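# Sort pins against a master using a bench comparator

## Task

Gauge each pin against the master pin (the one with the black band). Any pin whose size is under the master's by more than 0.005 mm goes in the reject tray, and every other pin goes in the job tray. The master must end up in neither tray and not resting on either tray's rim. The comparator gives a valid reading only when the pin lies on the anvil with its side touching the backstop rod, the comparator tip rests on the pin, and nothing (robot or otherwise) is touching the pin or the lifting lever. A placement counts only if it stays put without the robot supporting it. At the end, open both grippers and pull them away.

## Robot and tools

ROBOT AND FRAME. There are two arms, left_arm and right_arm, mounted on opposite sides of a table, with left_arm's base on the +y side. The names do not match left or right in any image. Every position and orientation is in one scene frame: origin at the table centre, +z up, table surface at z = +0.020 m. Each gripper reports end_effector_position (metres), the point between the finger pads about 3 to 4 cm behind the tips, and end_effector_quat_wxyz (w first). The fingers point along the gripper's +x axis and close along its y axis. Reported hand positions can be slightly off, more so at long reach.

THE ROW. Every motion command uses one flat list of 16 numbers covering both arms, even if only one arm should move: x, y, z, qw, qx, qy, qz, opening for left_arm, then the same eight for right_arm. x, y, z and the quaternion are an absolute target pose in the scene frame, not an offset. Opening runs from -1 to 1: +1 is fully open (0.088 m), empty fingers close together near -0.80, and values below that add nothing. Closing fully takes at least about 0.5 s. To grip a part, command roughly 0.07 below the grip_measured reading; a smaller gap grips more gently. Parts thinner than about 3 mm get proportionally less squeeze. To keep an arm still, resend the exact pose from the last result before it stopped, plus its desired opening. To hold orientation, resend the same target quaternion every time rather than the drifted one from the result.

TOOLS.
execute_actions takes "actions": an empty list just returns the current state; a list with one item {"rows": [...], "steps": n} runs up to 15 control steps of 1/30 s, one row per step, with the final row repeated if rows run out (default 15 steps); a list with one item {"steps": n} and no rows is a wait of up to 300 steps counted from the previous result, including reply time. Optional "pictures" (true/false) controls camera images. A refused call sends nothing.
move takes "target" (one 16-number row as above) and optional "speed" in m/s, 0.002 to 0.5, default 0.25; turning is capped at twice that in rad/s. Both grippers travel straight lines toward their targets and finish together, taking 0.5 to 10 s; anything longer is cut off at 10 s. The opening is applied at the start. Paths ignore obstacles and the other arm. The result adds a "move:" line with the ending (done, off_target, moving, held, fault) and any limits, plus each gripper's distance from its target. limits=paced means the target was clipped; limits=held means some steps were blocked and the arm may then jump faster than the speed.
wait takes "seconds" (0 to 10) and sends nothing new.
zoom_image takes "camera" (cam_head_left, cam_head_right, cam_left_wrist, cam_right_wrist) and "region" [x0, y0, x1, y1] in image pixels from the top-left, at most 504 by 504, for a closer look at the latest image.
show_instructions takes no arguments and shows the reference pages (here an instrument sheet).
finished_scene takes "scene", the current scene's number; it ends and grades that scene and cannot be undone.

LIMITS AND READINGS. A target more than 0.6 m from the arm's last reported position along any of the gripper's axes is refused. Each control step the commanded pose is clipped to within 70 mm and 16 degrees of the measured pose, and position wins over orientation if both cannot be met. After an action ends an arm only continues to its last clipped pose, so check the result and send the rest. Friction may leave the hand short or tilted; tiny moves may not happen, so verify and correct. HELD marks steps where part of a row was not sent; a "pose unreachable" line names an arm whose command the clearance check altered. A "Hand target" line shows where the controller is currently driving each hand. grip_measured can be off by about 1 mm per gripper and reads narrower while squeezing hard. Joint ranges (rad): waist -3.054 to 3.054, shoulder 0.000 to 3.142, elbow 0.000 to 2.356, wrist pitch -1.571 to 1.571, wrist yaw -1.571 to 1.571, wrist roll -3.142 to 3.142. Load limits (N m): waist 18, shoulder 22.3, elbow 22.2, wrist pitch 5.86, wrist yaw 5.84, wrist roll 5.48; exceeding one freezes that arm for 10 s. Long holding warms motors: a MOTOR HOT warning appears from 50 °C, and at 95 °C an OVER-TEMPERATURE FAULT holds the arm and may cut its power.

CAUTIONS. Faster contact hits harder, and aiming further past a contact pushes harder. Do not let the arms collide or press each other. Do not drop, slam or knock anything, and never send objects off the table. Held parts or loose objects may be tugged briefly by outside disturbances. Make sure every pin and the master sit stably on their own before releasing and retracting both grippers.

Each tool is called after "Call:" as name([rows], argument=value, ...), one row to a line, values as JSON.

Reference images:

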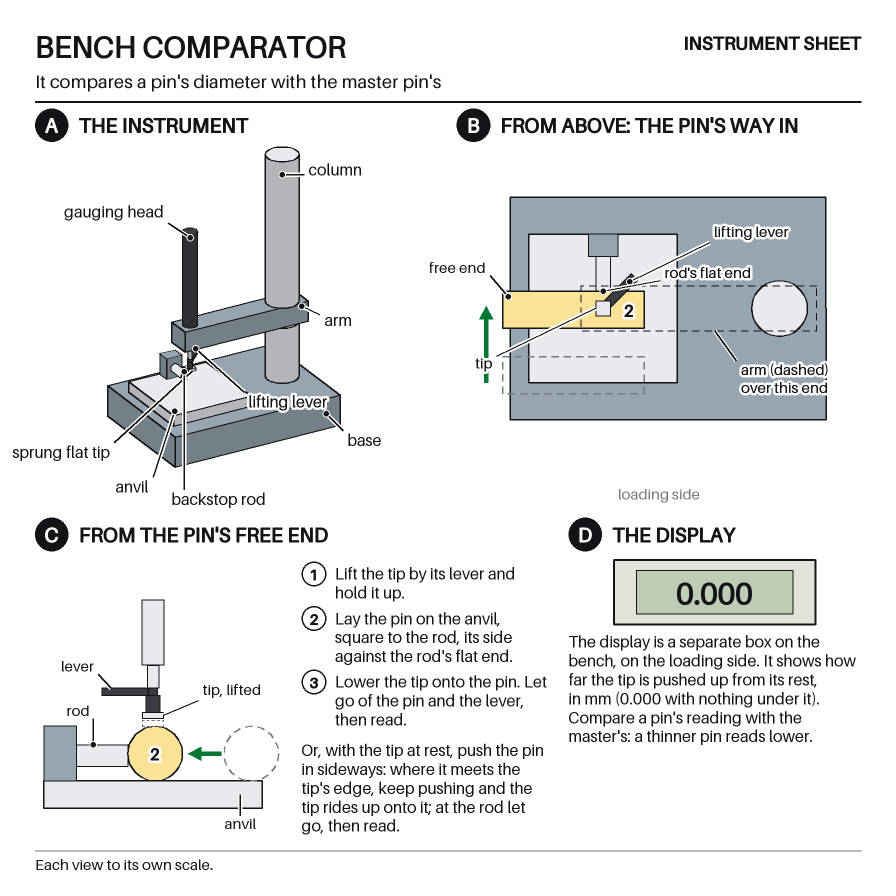

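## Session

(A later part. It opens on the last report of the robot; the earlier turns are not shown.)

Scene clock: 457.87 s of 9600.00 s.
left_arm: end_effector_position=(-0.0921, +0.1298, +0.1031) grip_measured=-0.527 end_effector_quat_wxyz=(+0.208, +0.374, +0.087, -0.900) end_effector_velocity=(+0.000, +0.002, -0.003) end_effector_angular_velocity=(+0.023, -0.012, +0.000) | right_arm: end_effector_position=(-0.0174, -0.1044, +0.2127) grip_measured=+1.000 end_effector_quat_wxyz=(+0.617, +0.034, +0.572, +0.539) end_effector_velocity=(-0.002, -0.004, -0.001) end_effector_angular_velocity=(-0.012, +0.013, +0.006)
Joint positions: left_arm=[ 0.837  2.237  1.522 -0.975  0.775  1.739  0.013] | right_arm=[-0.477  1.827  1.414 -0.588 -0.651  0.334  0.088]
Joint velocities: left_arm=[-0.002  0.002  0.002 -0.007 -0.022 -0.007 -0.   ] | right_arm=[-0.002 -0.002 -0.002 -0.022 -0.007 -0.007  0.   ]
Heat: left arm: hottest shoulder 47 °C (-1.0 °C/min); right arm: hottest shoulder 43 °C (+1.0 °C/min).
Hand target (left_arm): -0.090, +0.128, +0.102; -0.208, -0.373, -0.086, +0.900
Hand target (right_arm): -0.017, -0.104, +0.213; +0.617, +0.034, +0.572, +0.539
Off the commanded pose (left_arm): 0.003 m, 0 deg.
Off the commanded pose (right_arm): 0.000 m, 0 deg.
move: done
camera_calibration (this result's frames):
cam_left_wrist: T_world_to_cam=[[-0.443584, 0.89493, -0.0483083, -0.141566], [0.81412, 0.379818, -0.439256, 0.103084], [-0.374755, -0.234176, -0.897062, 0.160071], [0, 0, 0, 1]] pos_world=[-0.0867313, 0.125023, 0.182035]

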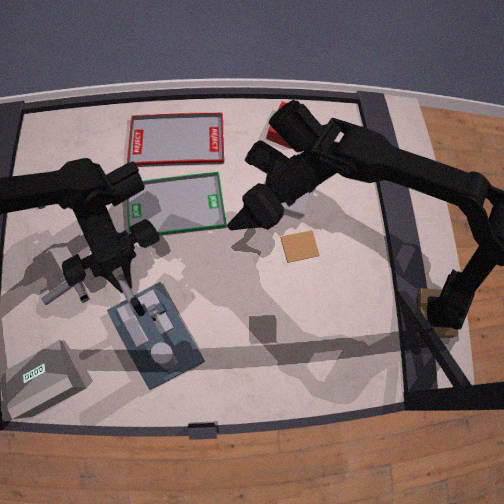

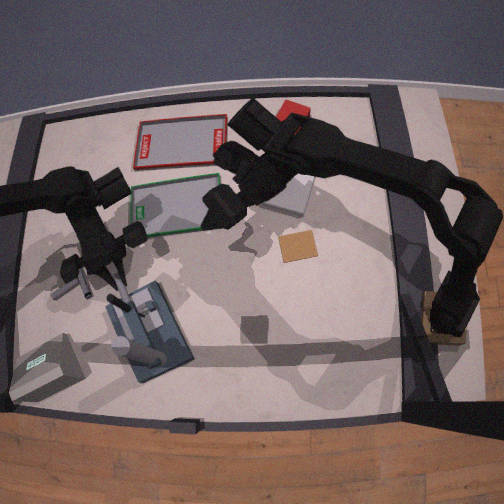

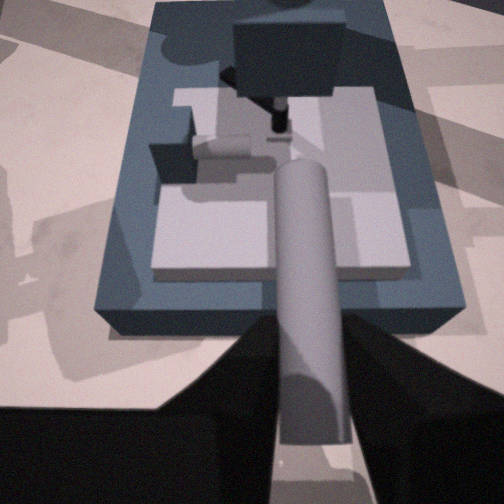

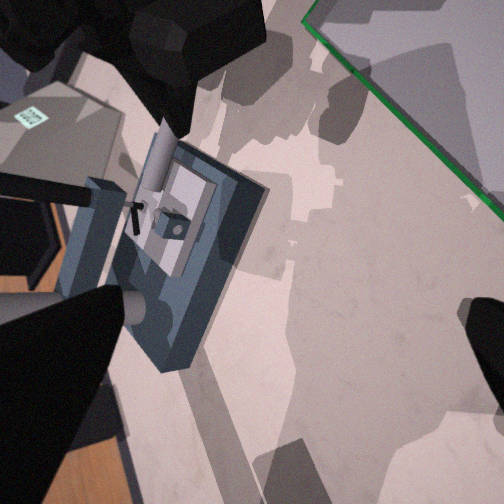

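Call:
move(target=[-0.045, 0.155, 0.145, 0.2079, 0.3729, 0.0861, -0.9002, -0.6, -0.0174, -0.1044, 0.2127, 0.617, 0.034, 0.572, 0.539, 1.0], speed=0.1)

Call:
move(target=[0.24, 0.09, 0.115, 0.7749, 0.2084, 0.3210, -0.5032, -0.6, -0.0174, -0.1044, 0.2127, 0.617, 0.034, 0.572, 0.539, 1.0], speed=0.25)

Scene clock: 478.57 s of 9600.00 s.
left_arm: end_effector_position=(-0.0474, +0.1574, +0.1408) grip_measured=-0.527 end_effector_quat_wxyz=(+0.206, +0.371, +0.093, -0.901) end_effector_velocity=(-0.001, +0.001, +0.004) end_effector_angular_velocity=(+0.000, +0.011, -0.001) | right_arm: end_effector_position=(-0.0174, -0.1044, +0.2127) grip_measured=+1.000 end_effector_quat_wxyz=(+0.617, +0.034, +0.572, +0.539) end_effector_velocity=(+0.000, -0.000, +0.004) end_effector_angular_velocity=(+0.012, +0.003, -0.003)
Joint positions: left_arm=[ 0.967  2.237  1.675 -1.265  0.752  1.915  0.013] | right_arm=[-0.477  1.827  1.414 -0.588 -0.651  0.334  0.088]
Joint velocities: left_arm=[ 0.002 -0.002  0.007 -0.022  0.007  0.007 -0.   ] | right_arm=[-0.002 -0.007 -0.002  0.007 -0.007  0.007  0.   ]
Heat: left arm: hottest shoulder 47 °C (-2.0 °C/min); right arm: hottest shoulder 43 °C (+0.0 °C/min).
Hand target (left_arm): -0.045, +0.156, +0.145; -0.208, -0.373, -0.086, +0.900
Hand target (right_arm): -0.017, -0.104, +0.213; +0.617, +0.034, +0.572, +0.539
Off the commanded pose (left_arm): 0.005 m, 1 deg.
Off the commanded pose (right_arm): 0.000 m, 0 deg.
After step 90, 16.60 s passed at rest.
move: done
camera_calibration (this result's frames):
cam_left_wrist: T_world_to_cam=[[-0.444839, 0.894943, -0.0345837, -0.146658], [0.809543, 0.385273, -0.442951, 0.0722528], [-0.383092, -0.225039, -0.895878, 0.215068], [0, 0, 0, 1]] pos_world=[-0.0413401, 0.151813, 0.219608]

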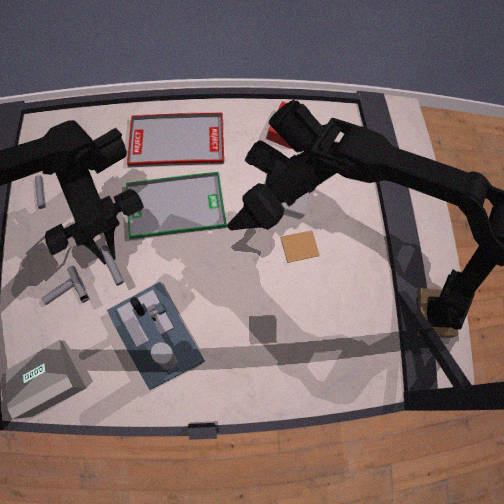

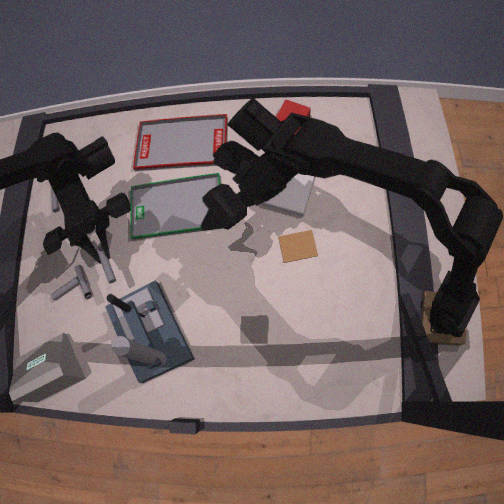

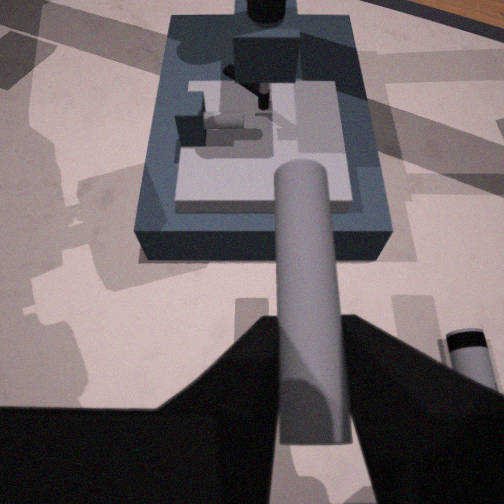

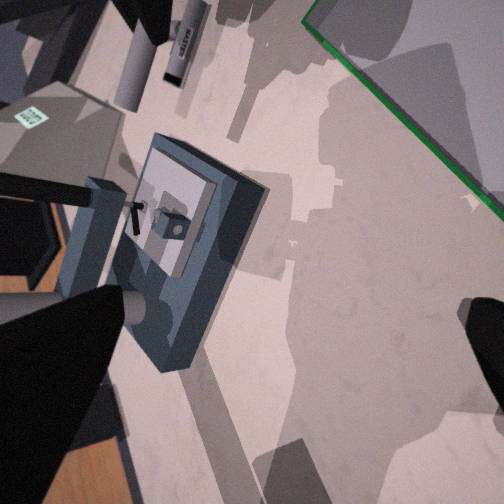

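Scene clock: 482.17 s of 9600.00 s.
left_arm: end_effector_position=(+0.2383, +0.0930, +0.1185) grip_measured=-0.526 end_effector_quat_wxyz=(+0.775, +0.208, +0.321, -0.503) end_effector_velocity=(-0.001, +0.000, -0.003) end_effector_angular_velocity=(+0.009, +0.024, +0.018) | right_arm: end_effector_position=(-0.0174, -0.1044, +0.2127) grip_measured=+1.000 end_effector_quat_wxyz=(+0.617, +0.034, +0.572, +0.539) end_effector_velocity=(-0.002, -0.004, -0.001) end_effector_angular_velocity=(-0.009, +0.002, +0.016)
Joint positions: left_arm=[ 1.167  2.502  1.993 -0.338  0.335  0.355  0.013] | right_arm=[-0.477  1.827  1.414 -0.588 -0.651  0.334  0.088]
Joint velocities: left_arm=[-0.002  0.007  0.012 -0.022 -0.007 -0.022 -0.   ] | right_arm=[-0.002 -0.002 -0.002 -0.022 -0.007 -0.022  0.   ]
Heat: left arm: hottest shoulder 48 °C (-2.0 °C/min); right arm: hottest shoulder 43 °C (+0.0 °C/min).
Hand target (left_arm): +0.240, +0.091, +0.116; +0.776, +0.207, +0.322, -0.502
Hand target (right_arm): -0.017, -0.104, +0.213; +0.617, +0.034, +0.572, +0.539
Off the commanded pose (left_arm): 0.005 m, 0 deg.
Off the commanded pose (right_arm): 0.000 m, 0 deg.
move: done
camera_calibration (this result's frames):
cam_left_wrist: T_world_to_cam=[[-0.909249, -0.413315, -0.0493727, 0.271433], [-0.351338, 0.825641, -0.441451, 0.0913626], [0.223222, -0.384043, -0.895926, 0.160346], [0, 0, 0, 1]] pos_world=[0.243106, 0.0983341, 0.197391]

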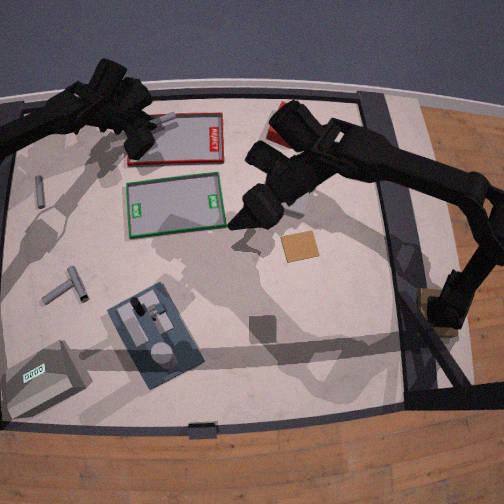

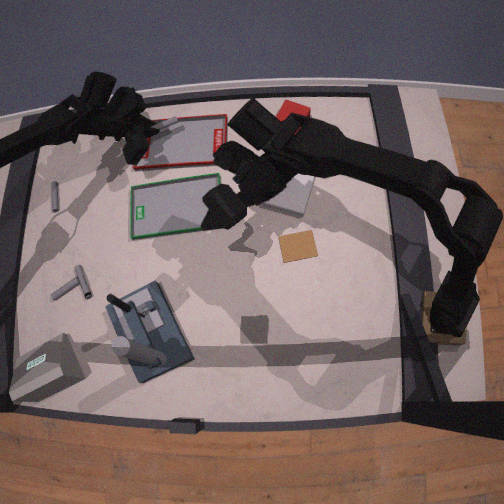

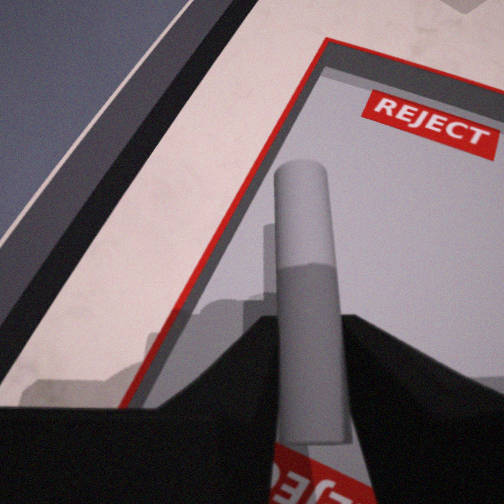

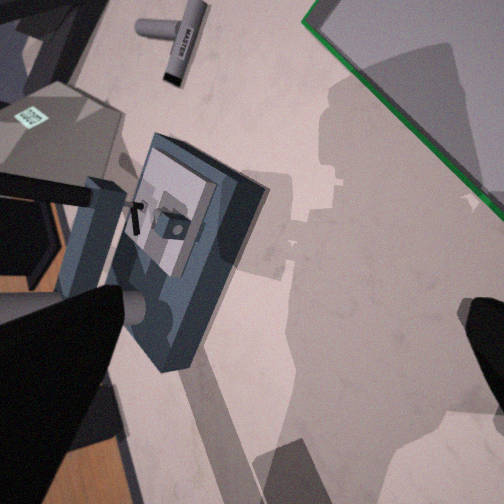

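Call:
move(target=[0.235, 0.092, 0.065, 0.7749, 0.2084, 0.3210, -0.5032, -0.6, -0.0174, -0.1044, 0.2127, 0.617, 0.034, 0.572, 0.539, 1.0], speed=0.04)

Scene clock: 488.33 s of 9600.00 s.
left_arm: end_effector_position=(+0.2392, +0.0908, +0.0781) grip_measured=-0.526 end_effector_quat_wxyz=(+0.779, +0.208, +0.311, -0.503) end_effector_velocity=(-0.001, +0.000, -0.001) end_effector_angular_velocity=(+0.002, +0.017, +0.018) | right_arm: end_effector_position=(-0.0174, -0.1044, +0.2127) grip_measured=+1.000 end_effector_quat_wxyz=(+0.617, +0.034, +0.572, +0.539) end_effector_velocity=(+0.004, +0.002, +0.002) end_effector_angular_velocity=(+0.016, -0.023, -0.001)
Joint positions: left_arm=[ 1.164  2.562  1.925 -0.188  0.333  0.355  0.013] | right_arm=[-0.477  1.827  1.414 -0.588 -0.651  0.334  0.088]
Joint velocities: left_arm=[-0.002 -0.002 -0.002 -0.007 -0.007 -0.022  0.   ] | right_arm=[-0.002 -0.002 -0.002  0.022  0.007 -0.007  0.   ]
Heat: left arm: hottest shoulder 49 °C (+0.0 °C/min); right arm: hottest shoulder 43 °C (+0.0 °C/min).
Hand target (left_arm): +0.235, +0.092, +0.065; +0.775, +0.208, +0.321, -0.503
Hand target (right_arm): -0.017, -0.104, +0.213; +0.617, +0.034, +0.572, +0.539
Off the commanded pose (left_arm): 0.014 m, 1 deg.
Off the commanded pose (right_arm): 0.000 m, 0 deg.
After step 90, 1.53 s passed at rest.
move: off_target (left_arm)
camera_calibration (this result's frames):
cam_left_wrist: T_world_to_cam=[[-0.908667, -0.413131, -0.0603992, 0.270023], [-0.342363, 0.820059, -0.458574, 0.075359], [0.238982, -0.396013, -0.886601, 0.11972], [0, 0, 0, 1]] pos_world=[0.24255, 0.0971669, 0.157011]

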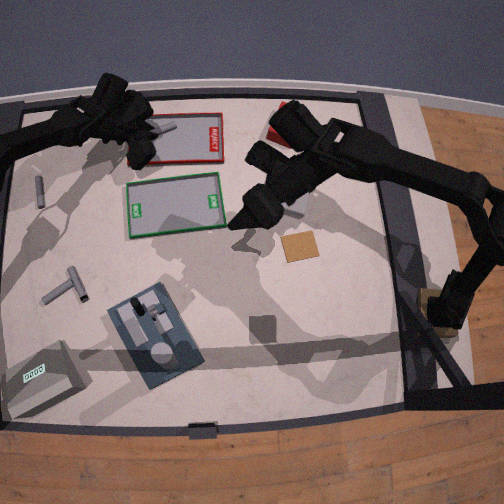

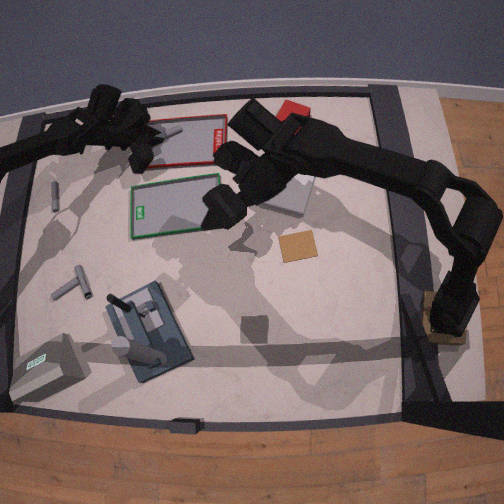

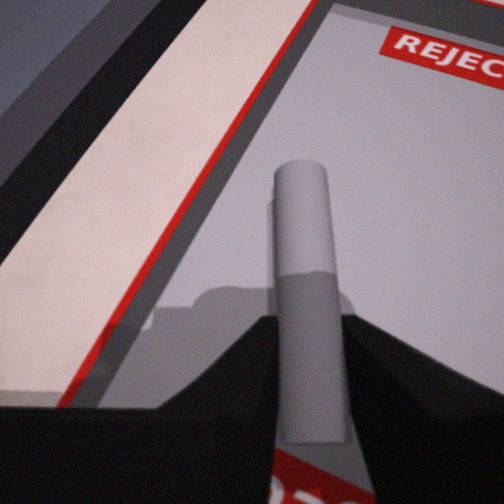

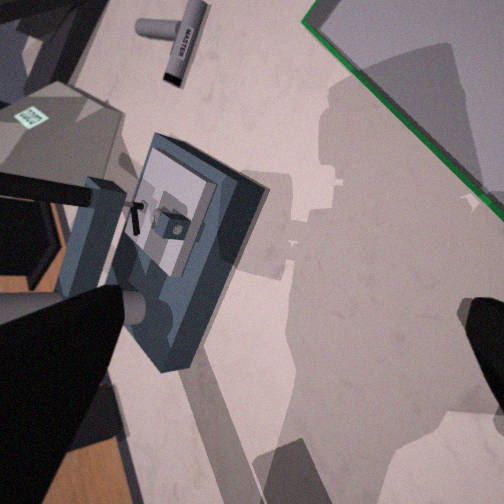

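Call:
move(target=[0.235, 0.092, 0.058, 0.7749, 0.2084, 0.3210, -0.5032, -0.6, -0.0174, -0.1044, 0.2127, 0.617, 0.034, 0.572, 0.539, 1.0], speed=0.015)

Scene clock: 491.97 s of 9600.00 s.
left_arm: end_effector_position=(+0.2403, +0.0896, +0.0756) grip_measured=-0.526 end_effector_quat_wxyz=(+0.781, +0.207, +0.306, -0.503) end_effector_velocity=(-0.002, +0.001, -0.004) end_effector_angular_velocity=(+0.010, +0.011, +0.008) | right_arm: end_effector_position=(-0.0174, -0.1044, +0.2127) grip_measured=+1.000 end_effector_quat_wxyz=(+0.617, +0.034, +0.572, +0.539) end_effector_velocity=(+0.002, -0.001, -0.001) end_effector_angular_velocity=(+0.000, -0.012, -0.001)
Joint positions: left_arm=[ 1.164  2.569  1.922 -0.166  0.333  0.355  0.013] | right_arm=[-0.477  1.827  1.414 -0.588 -0.651  0.334  0.088]
Joint velocities: left_arm=[-0.002  0.002 -0.002 -0.007 -0.007 -0.007 -0.   ] | right_arm=[-0.002 -0.002 -0.007  0.007  0.007 -0.007  0.   ]
Heat: left arm: hottest shoulder 50 °C (+0.0 °C/min); right arm: hottest shoulder 43 °C (+0.0 °C/min). Fold the left arm in close to its base before you think long.
Hand target (left_arm): +0.235, +0.092, +0.058; +0.775, +0.209, +0.321, -0.503
Hand target (right_arm): -0.017, -0.104, +0.213; +0.617, +0.034, +0.572, +0.539
Off the commanded pose (left_arm): 0.018 m, 2 deg.
Off the commanded pose (right_arm): 0.000 m, 0 deg.
MOTOR HOT: a motor of the left arm reached 50 °C. Now the hottest motor of the left arm, joint 2 (shoulder), reports 50 °C. The temperature limit of the motors' drives, at which the controller stops that arm, is 95 °C. To cool a motor, set the load down, stop pushing, or move to a pose that needs little force.
move: off_target (left_arm)
camera_calibration (this result's frames):
cam_left_wrist: T_world_to_cam=[[-0.908298, -0.413201, -0.065268, 0.270679], [-0.338176, 0.817121, -0.466851, 0.0754228], [0.246235, -0.401968, -0.881924, 0.11516], [0, 0, 0, 1]] pos_world=[0.243007, 0.096506, 0.15444]

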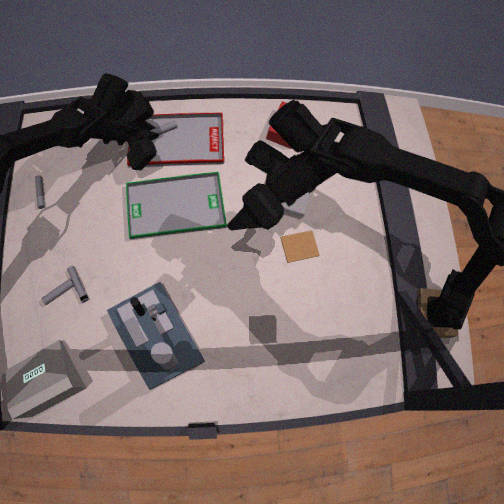

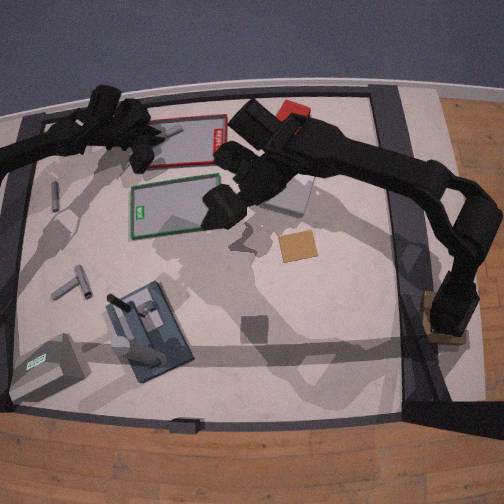

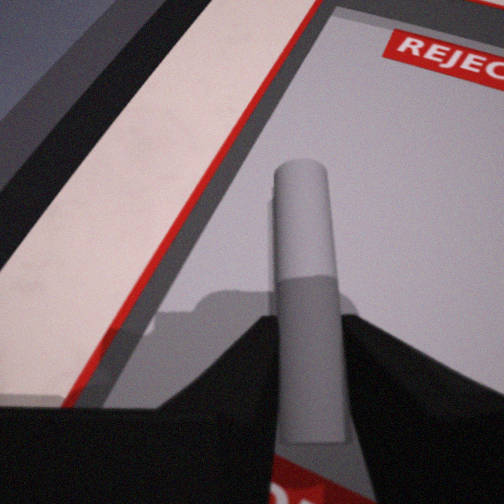

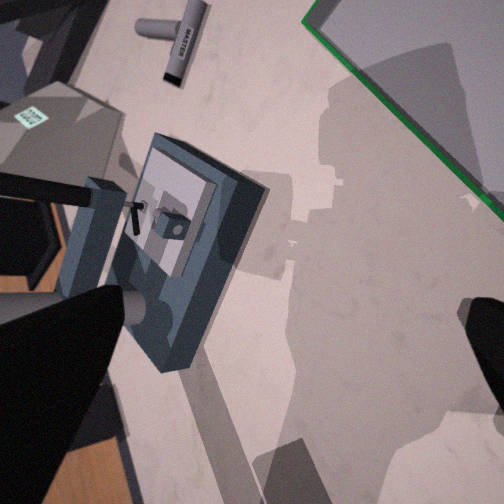

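Call:
move(target=[0.235, 0.092, 0.052, 0.7749, 0.2084, 0.3210, -0.5032, -0.6, -0.0174, -0.1044, 0.2127, 0.617, 0.034, 0.572, 0.539, 1.0], speed=0.02)

Scene clock: 499.47 s of 9600.00 s.
left_arm: end_effector_position=(+0.2415, +0.0886, +0.0737) grip_measured=-0.526 end_effector_quat_wxyz=(+0.783, +0.207, +0.301, -0.504) end_effector_velocity=(-0.000, -0.001, -0.002) end_effector_angular_velocity=(-0.004, +0.009, +0.018) | right_arm: end_effector_position=(-0.0174, -0.1044, +0.2127) grip_measured=+1.000 end_effector_quat_wxyz=(+0.617, +0.034, +0.572, +0.539) end_effector_velocity=(-0.001, -0.002, -0.000) end_effector_angular_velocity=(-0.004, +0.014, -0.003)
Joint positions: left_arm=[ 1.164  2.576  1.921 -0.149  0.333  0.355  0.013] | right_arm=[-0.477  1.827  1.414 -0.588 -0.651  0.334  0.088]
Joint velocities: left_arm=[-0.002  0.002 -0.002  0.007 -0.007 -0.022 -0.   ] | right_arm=[-0.002 -0.002 -0.002 -0.007 -0.007  0.007  0.   ]
Heat: left arm: hottest shoulder 51 °C (+2.0 °C/min); right arm: hottest shoulder 44 °C (+1.0 °C/min). Fold the left arm in close to its base before you think long.
Hand target (left_arm): +0.235, +0.092, +0.052; +0.775, +0.208, +0.321, -0.503
Hand target (right_arm): -0.017, -0.104, +0.213; +0.617, +0.034, +0.572, +0.539
Off the commanded pose (left_arm): 0.023 m, 2 deg.
Off the commanded pose (right_arm): 0.000 m, 0 deg.
MOTOR HOT: still on. Now the hottest motor of the left arm, joint 2 (shoulder), reports 51 °C; a drive's own limit is 95 °C.
After step 90, 3.07 s passed at rest.
move: off_target (left_arm)
camera_calibration (this result's frames):
cam_left_wrist: T_world_to_cam=[[-0.907794, -0.4136, -0.0696089, 0.271524], [-0.334658, 0.814335, -0.474196, 0.0757482], [0.252813, -0.407177, -0.877663, 0.111401], [0, 0, 0, 1]] pos_world=[0.243674, 0.0959779, 0.152593]

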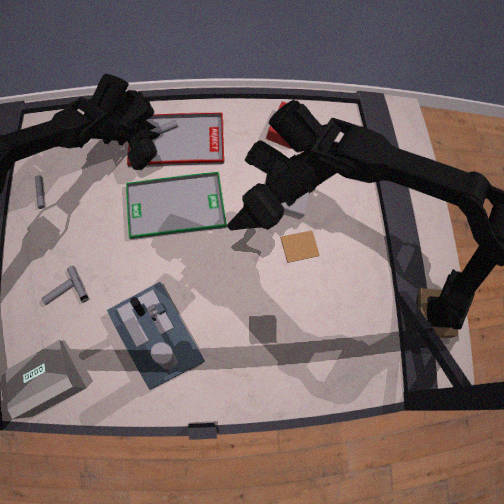

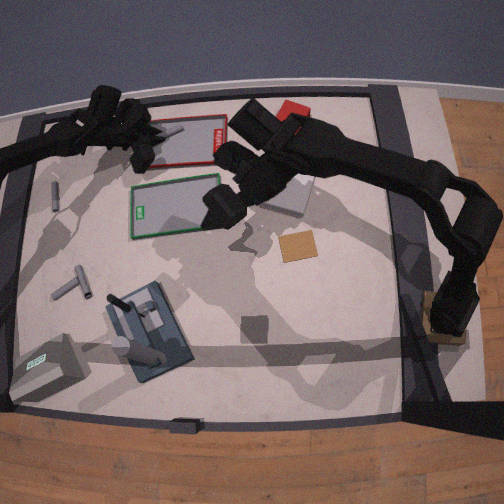

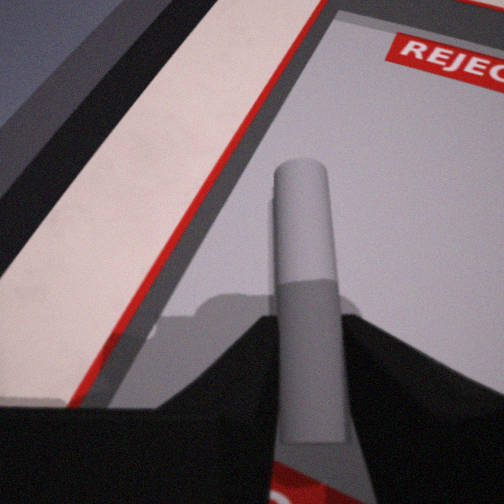

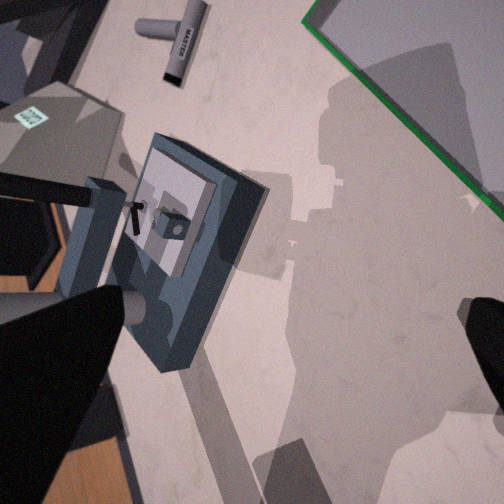

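Call:
move(target=[0.2400, 0.0895, 0.070, 0.7749, 0.2084, 0.3210, -0.5032, -0.1, -0.0174, -0.1044, 0.2127, 0.617, 0.034, 0.572, 0.539, 1.0], speed=0.02)

Call:
move(target=[0.236, 0.098, 0.135, 0.7749, 0.2084, 0.3210, -0.5032, -0.1, -0.0174, -0.1044, 0.2127, 0.617, 0.034, 0.572, 0.539, 1.0], speed=0.06)

Scene clock: 504.17 s of 9600.00 s.
left_arm: end_effector_position=(+0.2387, +0.0896, +0.0750) grip_measured=-0.102 end_effector_quat_wxyz=(+0.776, +0.208, +0.317, -0.504) end_effector_velocity=(-0.002, -0.002, +0.002) end_effector_angular_velocity=(-0.009, +0.020, +0.008) | right_arm: end_effector_position=(-0.0174, -0.1044, +0.2127) grip_measured=+1.000 end_effector_quat_wxyz=(+0.617, +0.034, +0.572, +0.539) end_effector_velocity=(-0.001, -0.002, -0.000) end_effector_angular_velocity=(-0.001, +0.004, +0.006)
Joint positions: left_arm=[ 1.163  2.576  1.948 -0.211  0.335  0.355  0.034] | right_arm=[-0.477  1.827  1.414 -0.588 -0.651  0.334  0.088]
Joint velocities: left_arm=[-0.002 -0.002  0.002 -0.007  0.007 -0.022 -0.   ] | right_arm=[-0.002 -0.002 -0.002 -0.007 -0.007 -0.007  0.   ]
Heat: left arm: hottest shoulder 52 °C (+4.0 °C/min); right arm: hottest shoulder 44 °C (+1.0 °C/min). Fold the left arm in close to its base before you think long.
Hand target (left_arm): +0.240, +0.090, +0.070; +0.775, +0.208, +0.321, -0.503
Hand target (right_arm): -0.017, -0.104, +0.213; +0.617, +0.034, +0.572, +0.539
Off the commanded pose (left_arm): 0.005 m, 0 deg.
Off the commanded pose (right_arm): 0.000 m, 0 deg.
MOTOR HOT: still on. Now the hottest motor of the left arm, joint 2 (shoulder), reports 52 °C; a drive's own limit is 95 °C.
After step 90, 0.43 s passed at rest.
move: done
camera_calibration (this result's frames):
cam_left_wrist: T_world_to_cam=[[-0.910515, -0.410127, -0.0525215, 0.268519], [-0.345597, 0.824607, -0.447869, 0.0743341], [0.226993, -0.38964, -0.892555, 0.119371], [0, 0, 0, 1]] pos_world=[0.243084, 0.0953423, 0.15394]

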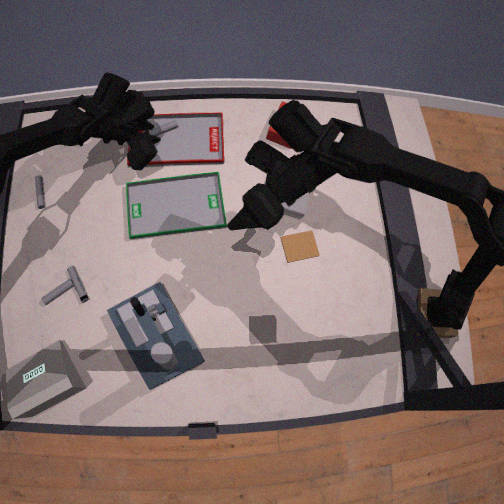

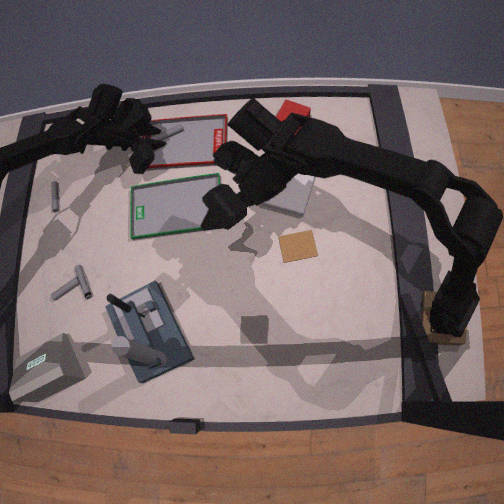

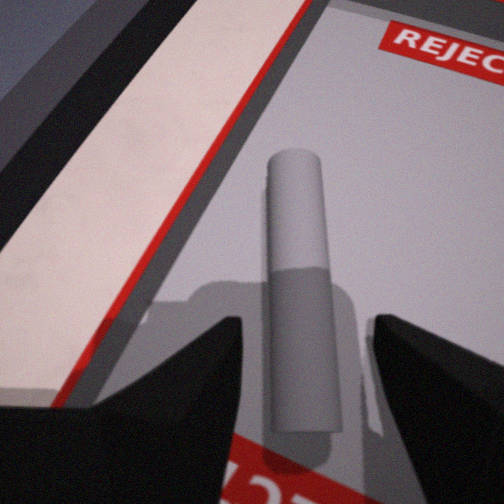

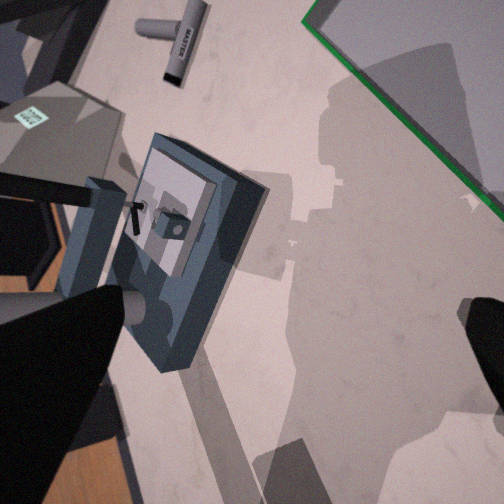

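Scene clock: 505.57 s of 9600.00 s.
left_arm: end_effector_position=(+0.2327, +0.0988, +0.1236) grip_measured=-0.102 end_effector_quat_wxyz=(+0.771, +0.209, +0.331, -0.502) end_effector_velocity=(-0.004, +0.003, -0.005) end_effector_angular_velocity=(+0.019, +0.022, +0.008) | right_arm: end_effector_position=(-0.0174, -0.1044, +0.2127) grip_measured=+1.000 end_effector_quat_wxyz=(+0.617, +0.034, +0.572, +0.539) end_effector_velocity=(+0.001, -0.003, -0.000) end_effector_angular_velocity=(-0.001, +0.004, +0.002)
Joint positions: left_arm=[ 1.169  2.47   1.967 -0.365  0.337  0.356  0.034] | right_arm=[-0.477  1.827  1.414 -0.588 -0.651  0.334  0.088]
Joint velocities: left_arm=[-0.002 -0.002 -0.007 -0.022 -0.007 -0.007 -0.   ] | right_arm=[-0.007 -0.002 -0.002 -0.007 -0.007 -0.007  0.   ]
Heat: left arm: hottest shoulder 53 °C (+5.0 °C/min); right arm: hottest shoulder 44 °C (+1.0 °C/min). Fold the left arm in close to its base before you think long.
Hand target (left_arm): +0.236, +0.098, +0.135; +0.775, +0.208, +0.321, -0.503
Hand target (right_arm): -0.017, -0.104, +0.213; +0.617, +0.034, +0.572, +0.539
Off the commanded pose (left_arm): 0.012 m, 1 deg.
Off the commanded pose (right_arm): 0.000 m, 0 deg.
MOTOR HOT: still on. Now the hottest motor of the left arm, joint 2 (shoulder), reports 53 °C; a drive's own limit is 95 °C.
move: off_target (left_arm)
camera_calibration (this result's frames):
cam_left_wrist: T_world_to_cam=[[-0.909906, -0.41297, -0.039069, 0.267854], [-0.35887, 0.83093, -0.425169, 0.0860493], [0.208046, -0.372843, -0.90427, 0.171833], [0, 0, 0, 1]] pos_world=[0.238853, 0.103181, 0.202434]

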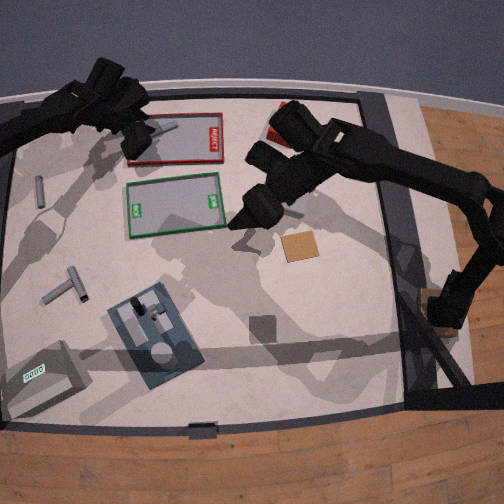

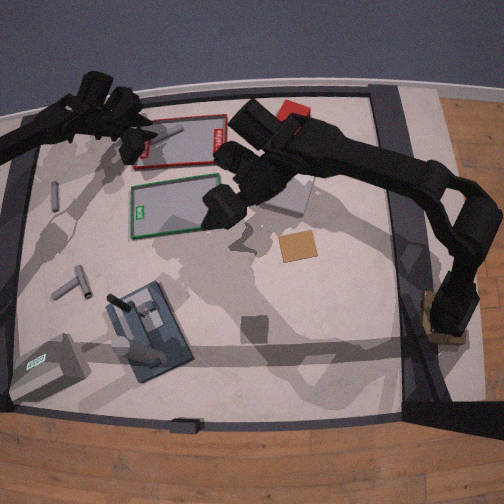

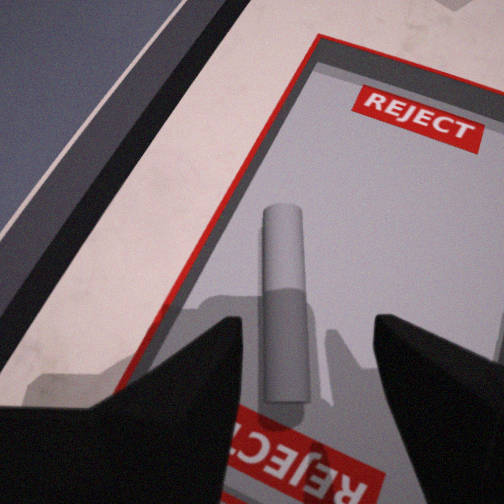

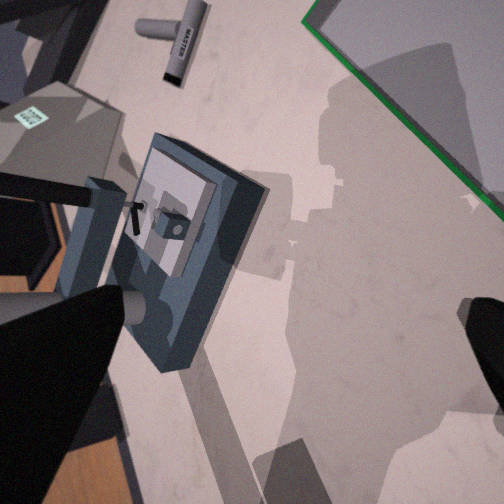

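P1 is in the reject tray. Now P2.

Call:
move(target=[0.088, 0.323, 0.105, 0.9184, -0.0417, 0.3804, 0.1006, 0.15, -0.0174, -0.1044, 0.2127, 0.617, 0.034, 0.572, 0.539, 1.0], speed=0.25)

Scene clock: 510.47 s of 9600.00 s.
left_arm: end_effector_position=(+0.0913, +0.3197, +0.1047) grip_measured=+0.148 end_effector_quat_wxyz=(+0.919, -0.043, +0.379, +0.098) end_effector_velocity=(-0.004, +0.002, -0.001) end_effector_angular_velocity=(+0.005, +0.007, +0.012) | right_arm: end_effector_position=(-0.0174, -0.1044, +0.2127) grip_measured=+1.000 end_effector_quat_wxyz=(+0.617, +0.034, +0.572, +0.539) end_effector_velocity=(-0.005, -0.000, +0.001) end_effector_angular_velocity=(+0.010, +0.004, +0.029)
Joint positions: left_arm=[ 1.015  1.79   0.801 -0.103 -0.653 -0.872  0.046] | right_arm=[-0.477  1.827  1.414 -0.588 -0.651  0.334  0.088]
Joint velocities: left_arm=[-0.007 -0.002 -0.002 -0.022 -0.007 -0.022 -0.   ] | right_arm=[ 0.002 -0.002 -0.002 -0.007 -0.022 -0.022  0.   ]
Heat: left arm: hottest shoulder 54 °C (+7.1 °C/min); right arm: hottest shoulder 44 °C (+1.0 °C/min). Fold the left arm in close to its base before you think long.
Hand target (left_arm): +0.088, +0.322, +0.104; +0.919, -0.042, +0.380, +0.100
Hand target (right_arm): -0.017, -0.104, +0.213; +0.617, +0.034, +0.572, +0.539
Off the commanded pose (left_arm): 0.005 m, 0 deg.
Off the commanded pose (right_arm): 0.000 m, 0 deg.
MOTOR HOT: still on. Now the hottest motor of the left arm, joint 2 (shoulder), reports 54 °C; a drive's own limit is 95 °C.
move: done
camera_calibration (this result's frames):
cam_left_wrist: T_world_to_cam=[[0.219678, -0.974579, -0.0440179, 0.306606], [-0.877708, -0.177743, -0.445013, 0.215663], [0.425877, 0.136394, -0.894442, 0.0827768], [0, 0, 0, 1]] pos_world=[0.0866818, 0.325854, 0.183508]

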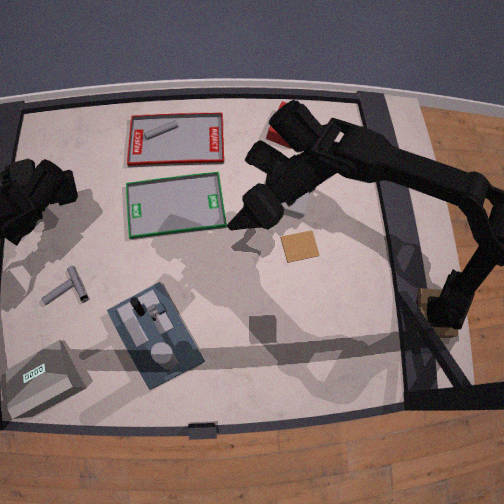

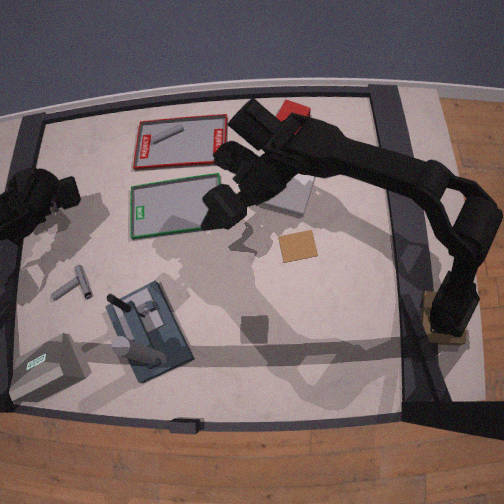

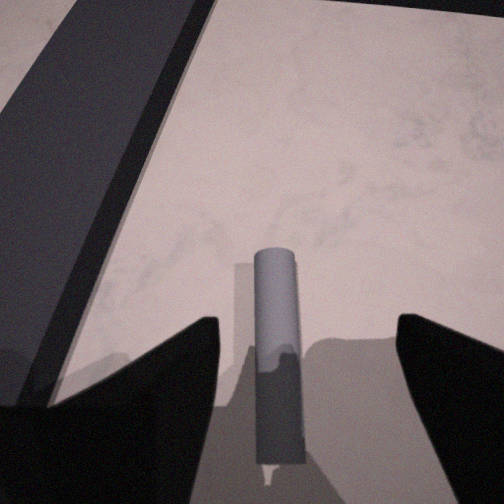

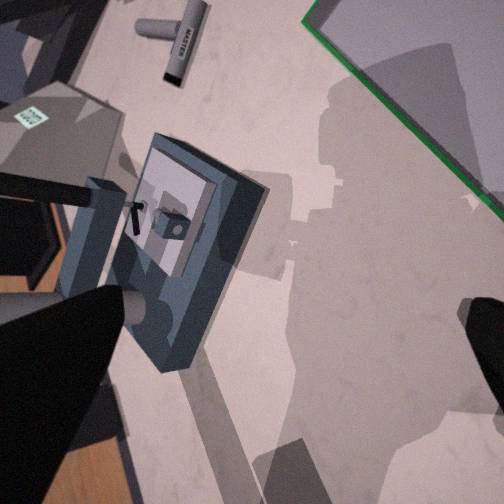

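Call:
move(target=[0.0820, 0.3283, 0.055, 0.9175, -0.0450, 0.3800, 0.1086, 0.15, -0.0174, -0.1044, 0.2127, 0.617, 0.034, 0.572, 0.539, 1.0], speed=0.05)

Scene clock: 518.07 s of 9600.00 s.
left_arm: end_effector_position=(+0.0862, +0.3248, +0.0613) grip_measured=+0.148 end_effector_quat_wxyz=(+0.919, -0.052, +0.375, +0.105) end_effector_velocity=(+0.001, -0.001, +0.001) end_effector_angular_velocity=(-0.016, -0.013, +0.016) | right_arm: end_effector_position=(-0.0174, -0.1044, +0.2127) grip_measured=+1.000 end_effector_quat_wxyz=(+0.617, +0.034, +0.572, +0.539) end_effector_velocity=(-0.000, -0.004, -0.003) end_effector_angular_velocity=(-0.023, +0.013, -0.011)
Joint positions: left_arm=[ 1.011  1.919  0.724  0.099 -0.663 -0.899  0.046] | right_arm=[-0.477  1.827  1.414 -0.588 -0.651  0.334  0.088]
Joint velocities: left_arm=[-0.002  0.002  0.002  0.007 -0.007 -0.022 -0.   ] | right_arm=[-0.002 -0.002 -0.002 -0.022  0.007  0.007  0.   ]
Heat: left arm: hottest shoulder 52 °C (+5.0 °C/min); right arm: hottest shoulder 44 °C (+1.0 °C/min). Fold the left arm in close to its base before you think long.
Hand target (left_arm): +0.082, +0.328, +0.055; +0.918, -0.045, +0.380, +0.109
Hand target (right_arm): -0.017, -0.104, +0.213; +0.617, +0.034, +0.572, +0.539
Off the commanded pose (left_arm): 0.008 m, 1 deg.
Off the commanded pose (right_arm): 0.000 m, 0 deg.
MOTOR HOT: still on. Now the hottest motor of the left arm, joint 2 (shoulder), reports 52 °C; a drive's own limit is 95 °C.
After step 90, 3.23 s passed at rest.
move: done
camera_calibration (this result's frames):
cam_left_wrist: T_world_to_cam=[[0.238823, -0.970499, -0.0331035, 0.307096], [-0.870733, -0.198932, -0.449723, 0.199389], [0.42987, 0.136228, -0.892555, 0.0450702], [0, 0, 0, 1]] pos_world=[0.0808988, 0.331562, 0.140063]

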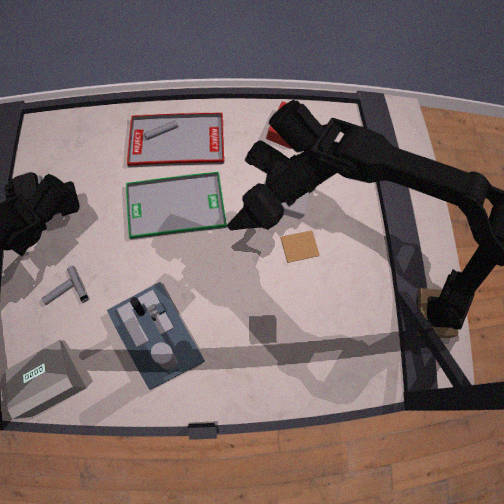

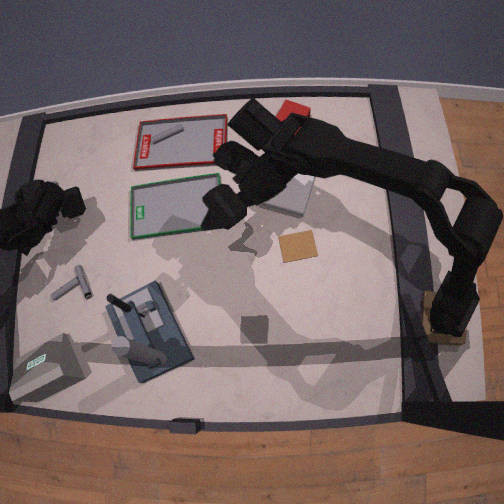

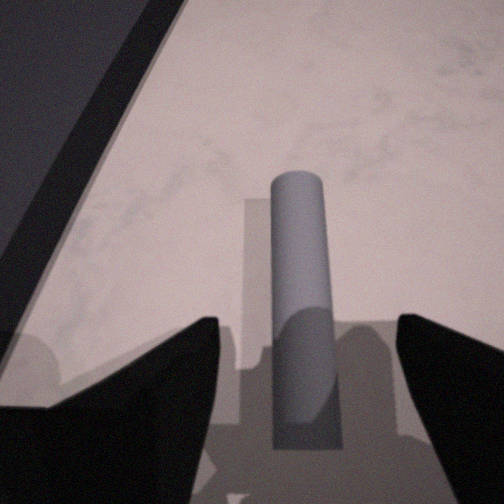

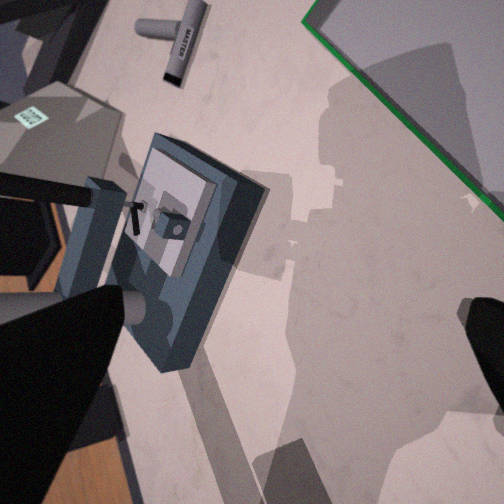

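Call:
move(target=[0.0815, 0.3290, 0.052, 0.9175, -0.0450, 0.3800, 0.1086, -0.25, -0.0174, -0.1044, 0.2127, 0.617, 0.034, 0.572, 0.539, 1.0], speed=0.02)

Scene clock: 521.87 s of 9600.00 s.
left_arm: end_effector_position=(+0.0855, +0.3256, +0.0582) grip_measured=-0.247 end_effector_quat_wxyz=(+0.920, -0.052, +0.375, +0.105) end_effector_velocity=(-0.002, +0.005, -0.001) end_effector_angular_velocity=(+0.021, -0.004, +0.013) | right_arm: end_effector_position=(-0.0174, -0.1044, +0.2127) grip_measured=+1.000 end_effector_quat_wxyz=(+0.617, +0.034, +0.572, +0.539) end_effector_velocity=(+0.001, -0.001, +0.001) end_effector_angular_velocity=(-0.000, -0.019, +0.008)
Joint positions: left_arm=[ 1.011  1.928  0.717  0.116 -0.663 -0.899  0.027] | right_arm=[-0.477  1.827  1.414 -0.588 -0.651  0.334  0.088]
Joint velocities: left_arm=[-0.002  0.002 -0.007 -0.007 -0.022 -0.007 -0.   ] | right_arm=[-0.002 -0.002  0.002 -0.007  0.007 -0.022  0.   ]
Heat: left arm: hottest shoulder 51 °C (+4.0 °C/min); right arm: hottest shoulder 44 °C (+1.0 °C/min). Fold the left arm in close to its base before you think long.
Hand target (left_arm): +0.082, +0.329, +0.052; +0.917, -0.045, +0.380, +0.109
Hand target (right_arm): -0.017, -0.104, +0.213; +0.617, +0.034, +0.572, +0.539
Off the commanded pose (left_arm): 0.008 m, 1 deg.
Off the commanded pose (right_arm): 0.000 m, 0 deg.
MOTOR HOT: still on. Now the hottest motor of the left arm, joint 2 (shoulder), reports 51 °C; a drive's own limit is 95 °C.
move: done
camera_calibration (this result's frames):
cam_left_wrist: T_world_to_cam=[[0.238832, -0.970508, -0.0327701, 0.307923], [-0.870616, -0.199058, -0.449893, 0.197565], [0.430101, 0.135979, -0.892481, 0.0425912], [0, 0, 0, 1]] pos_world=[0.0801429, 0.332377, 0.136985]

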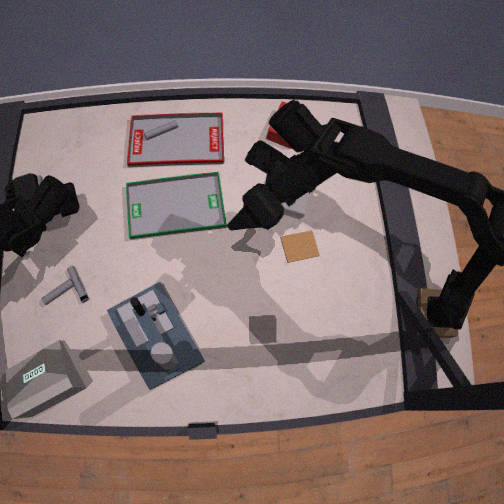

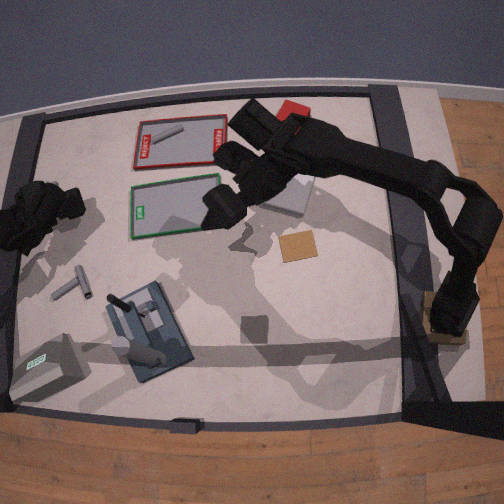

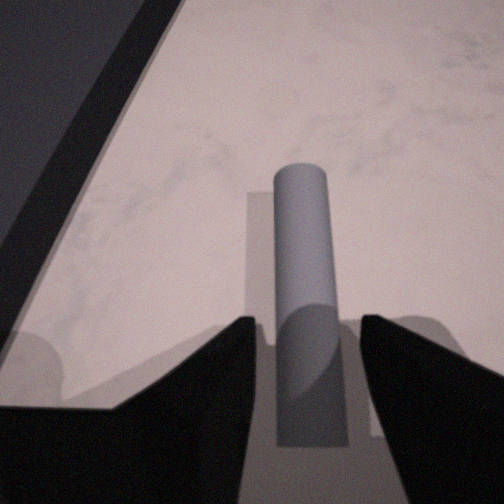

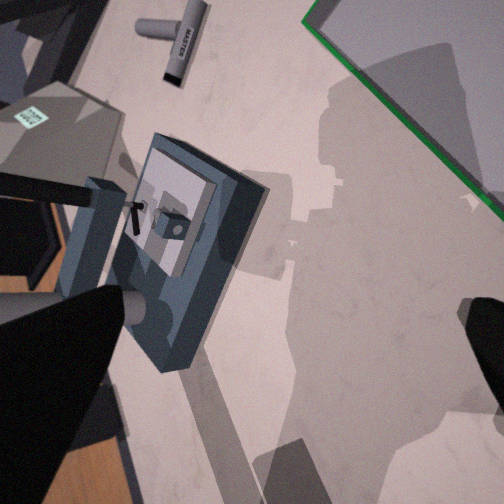

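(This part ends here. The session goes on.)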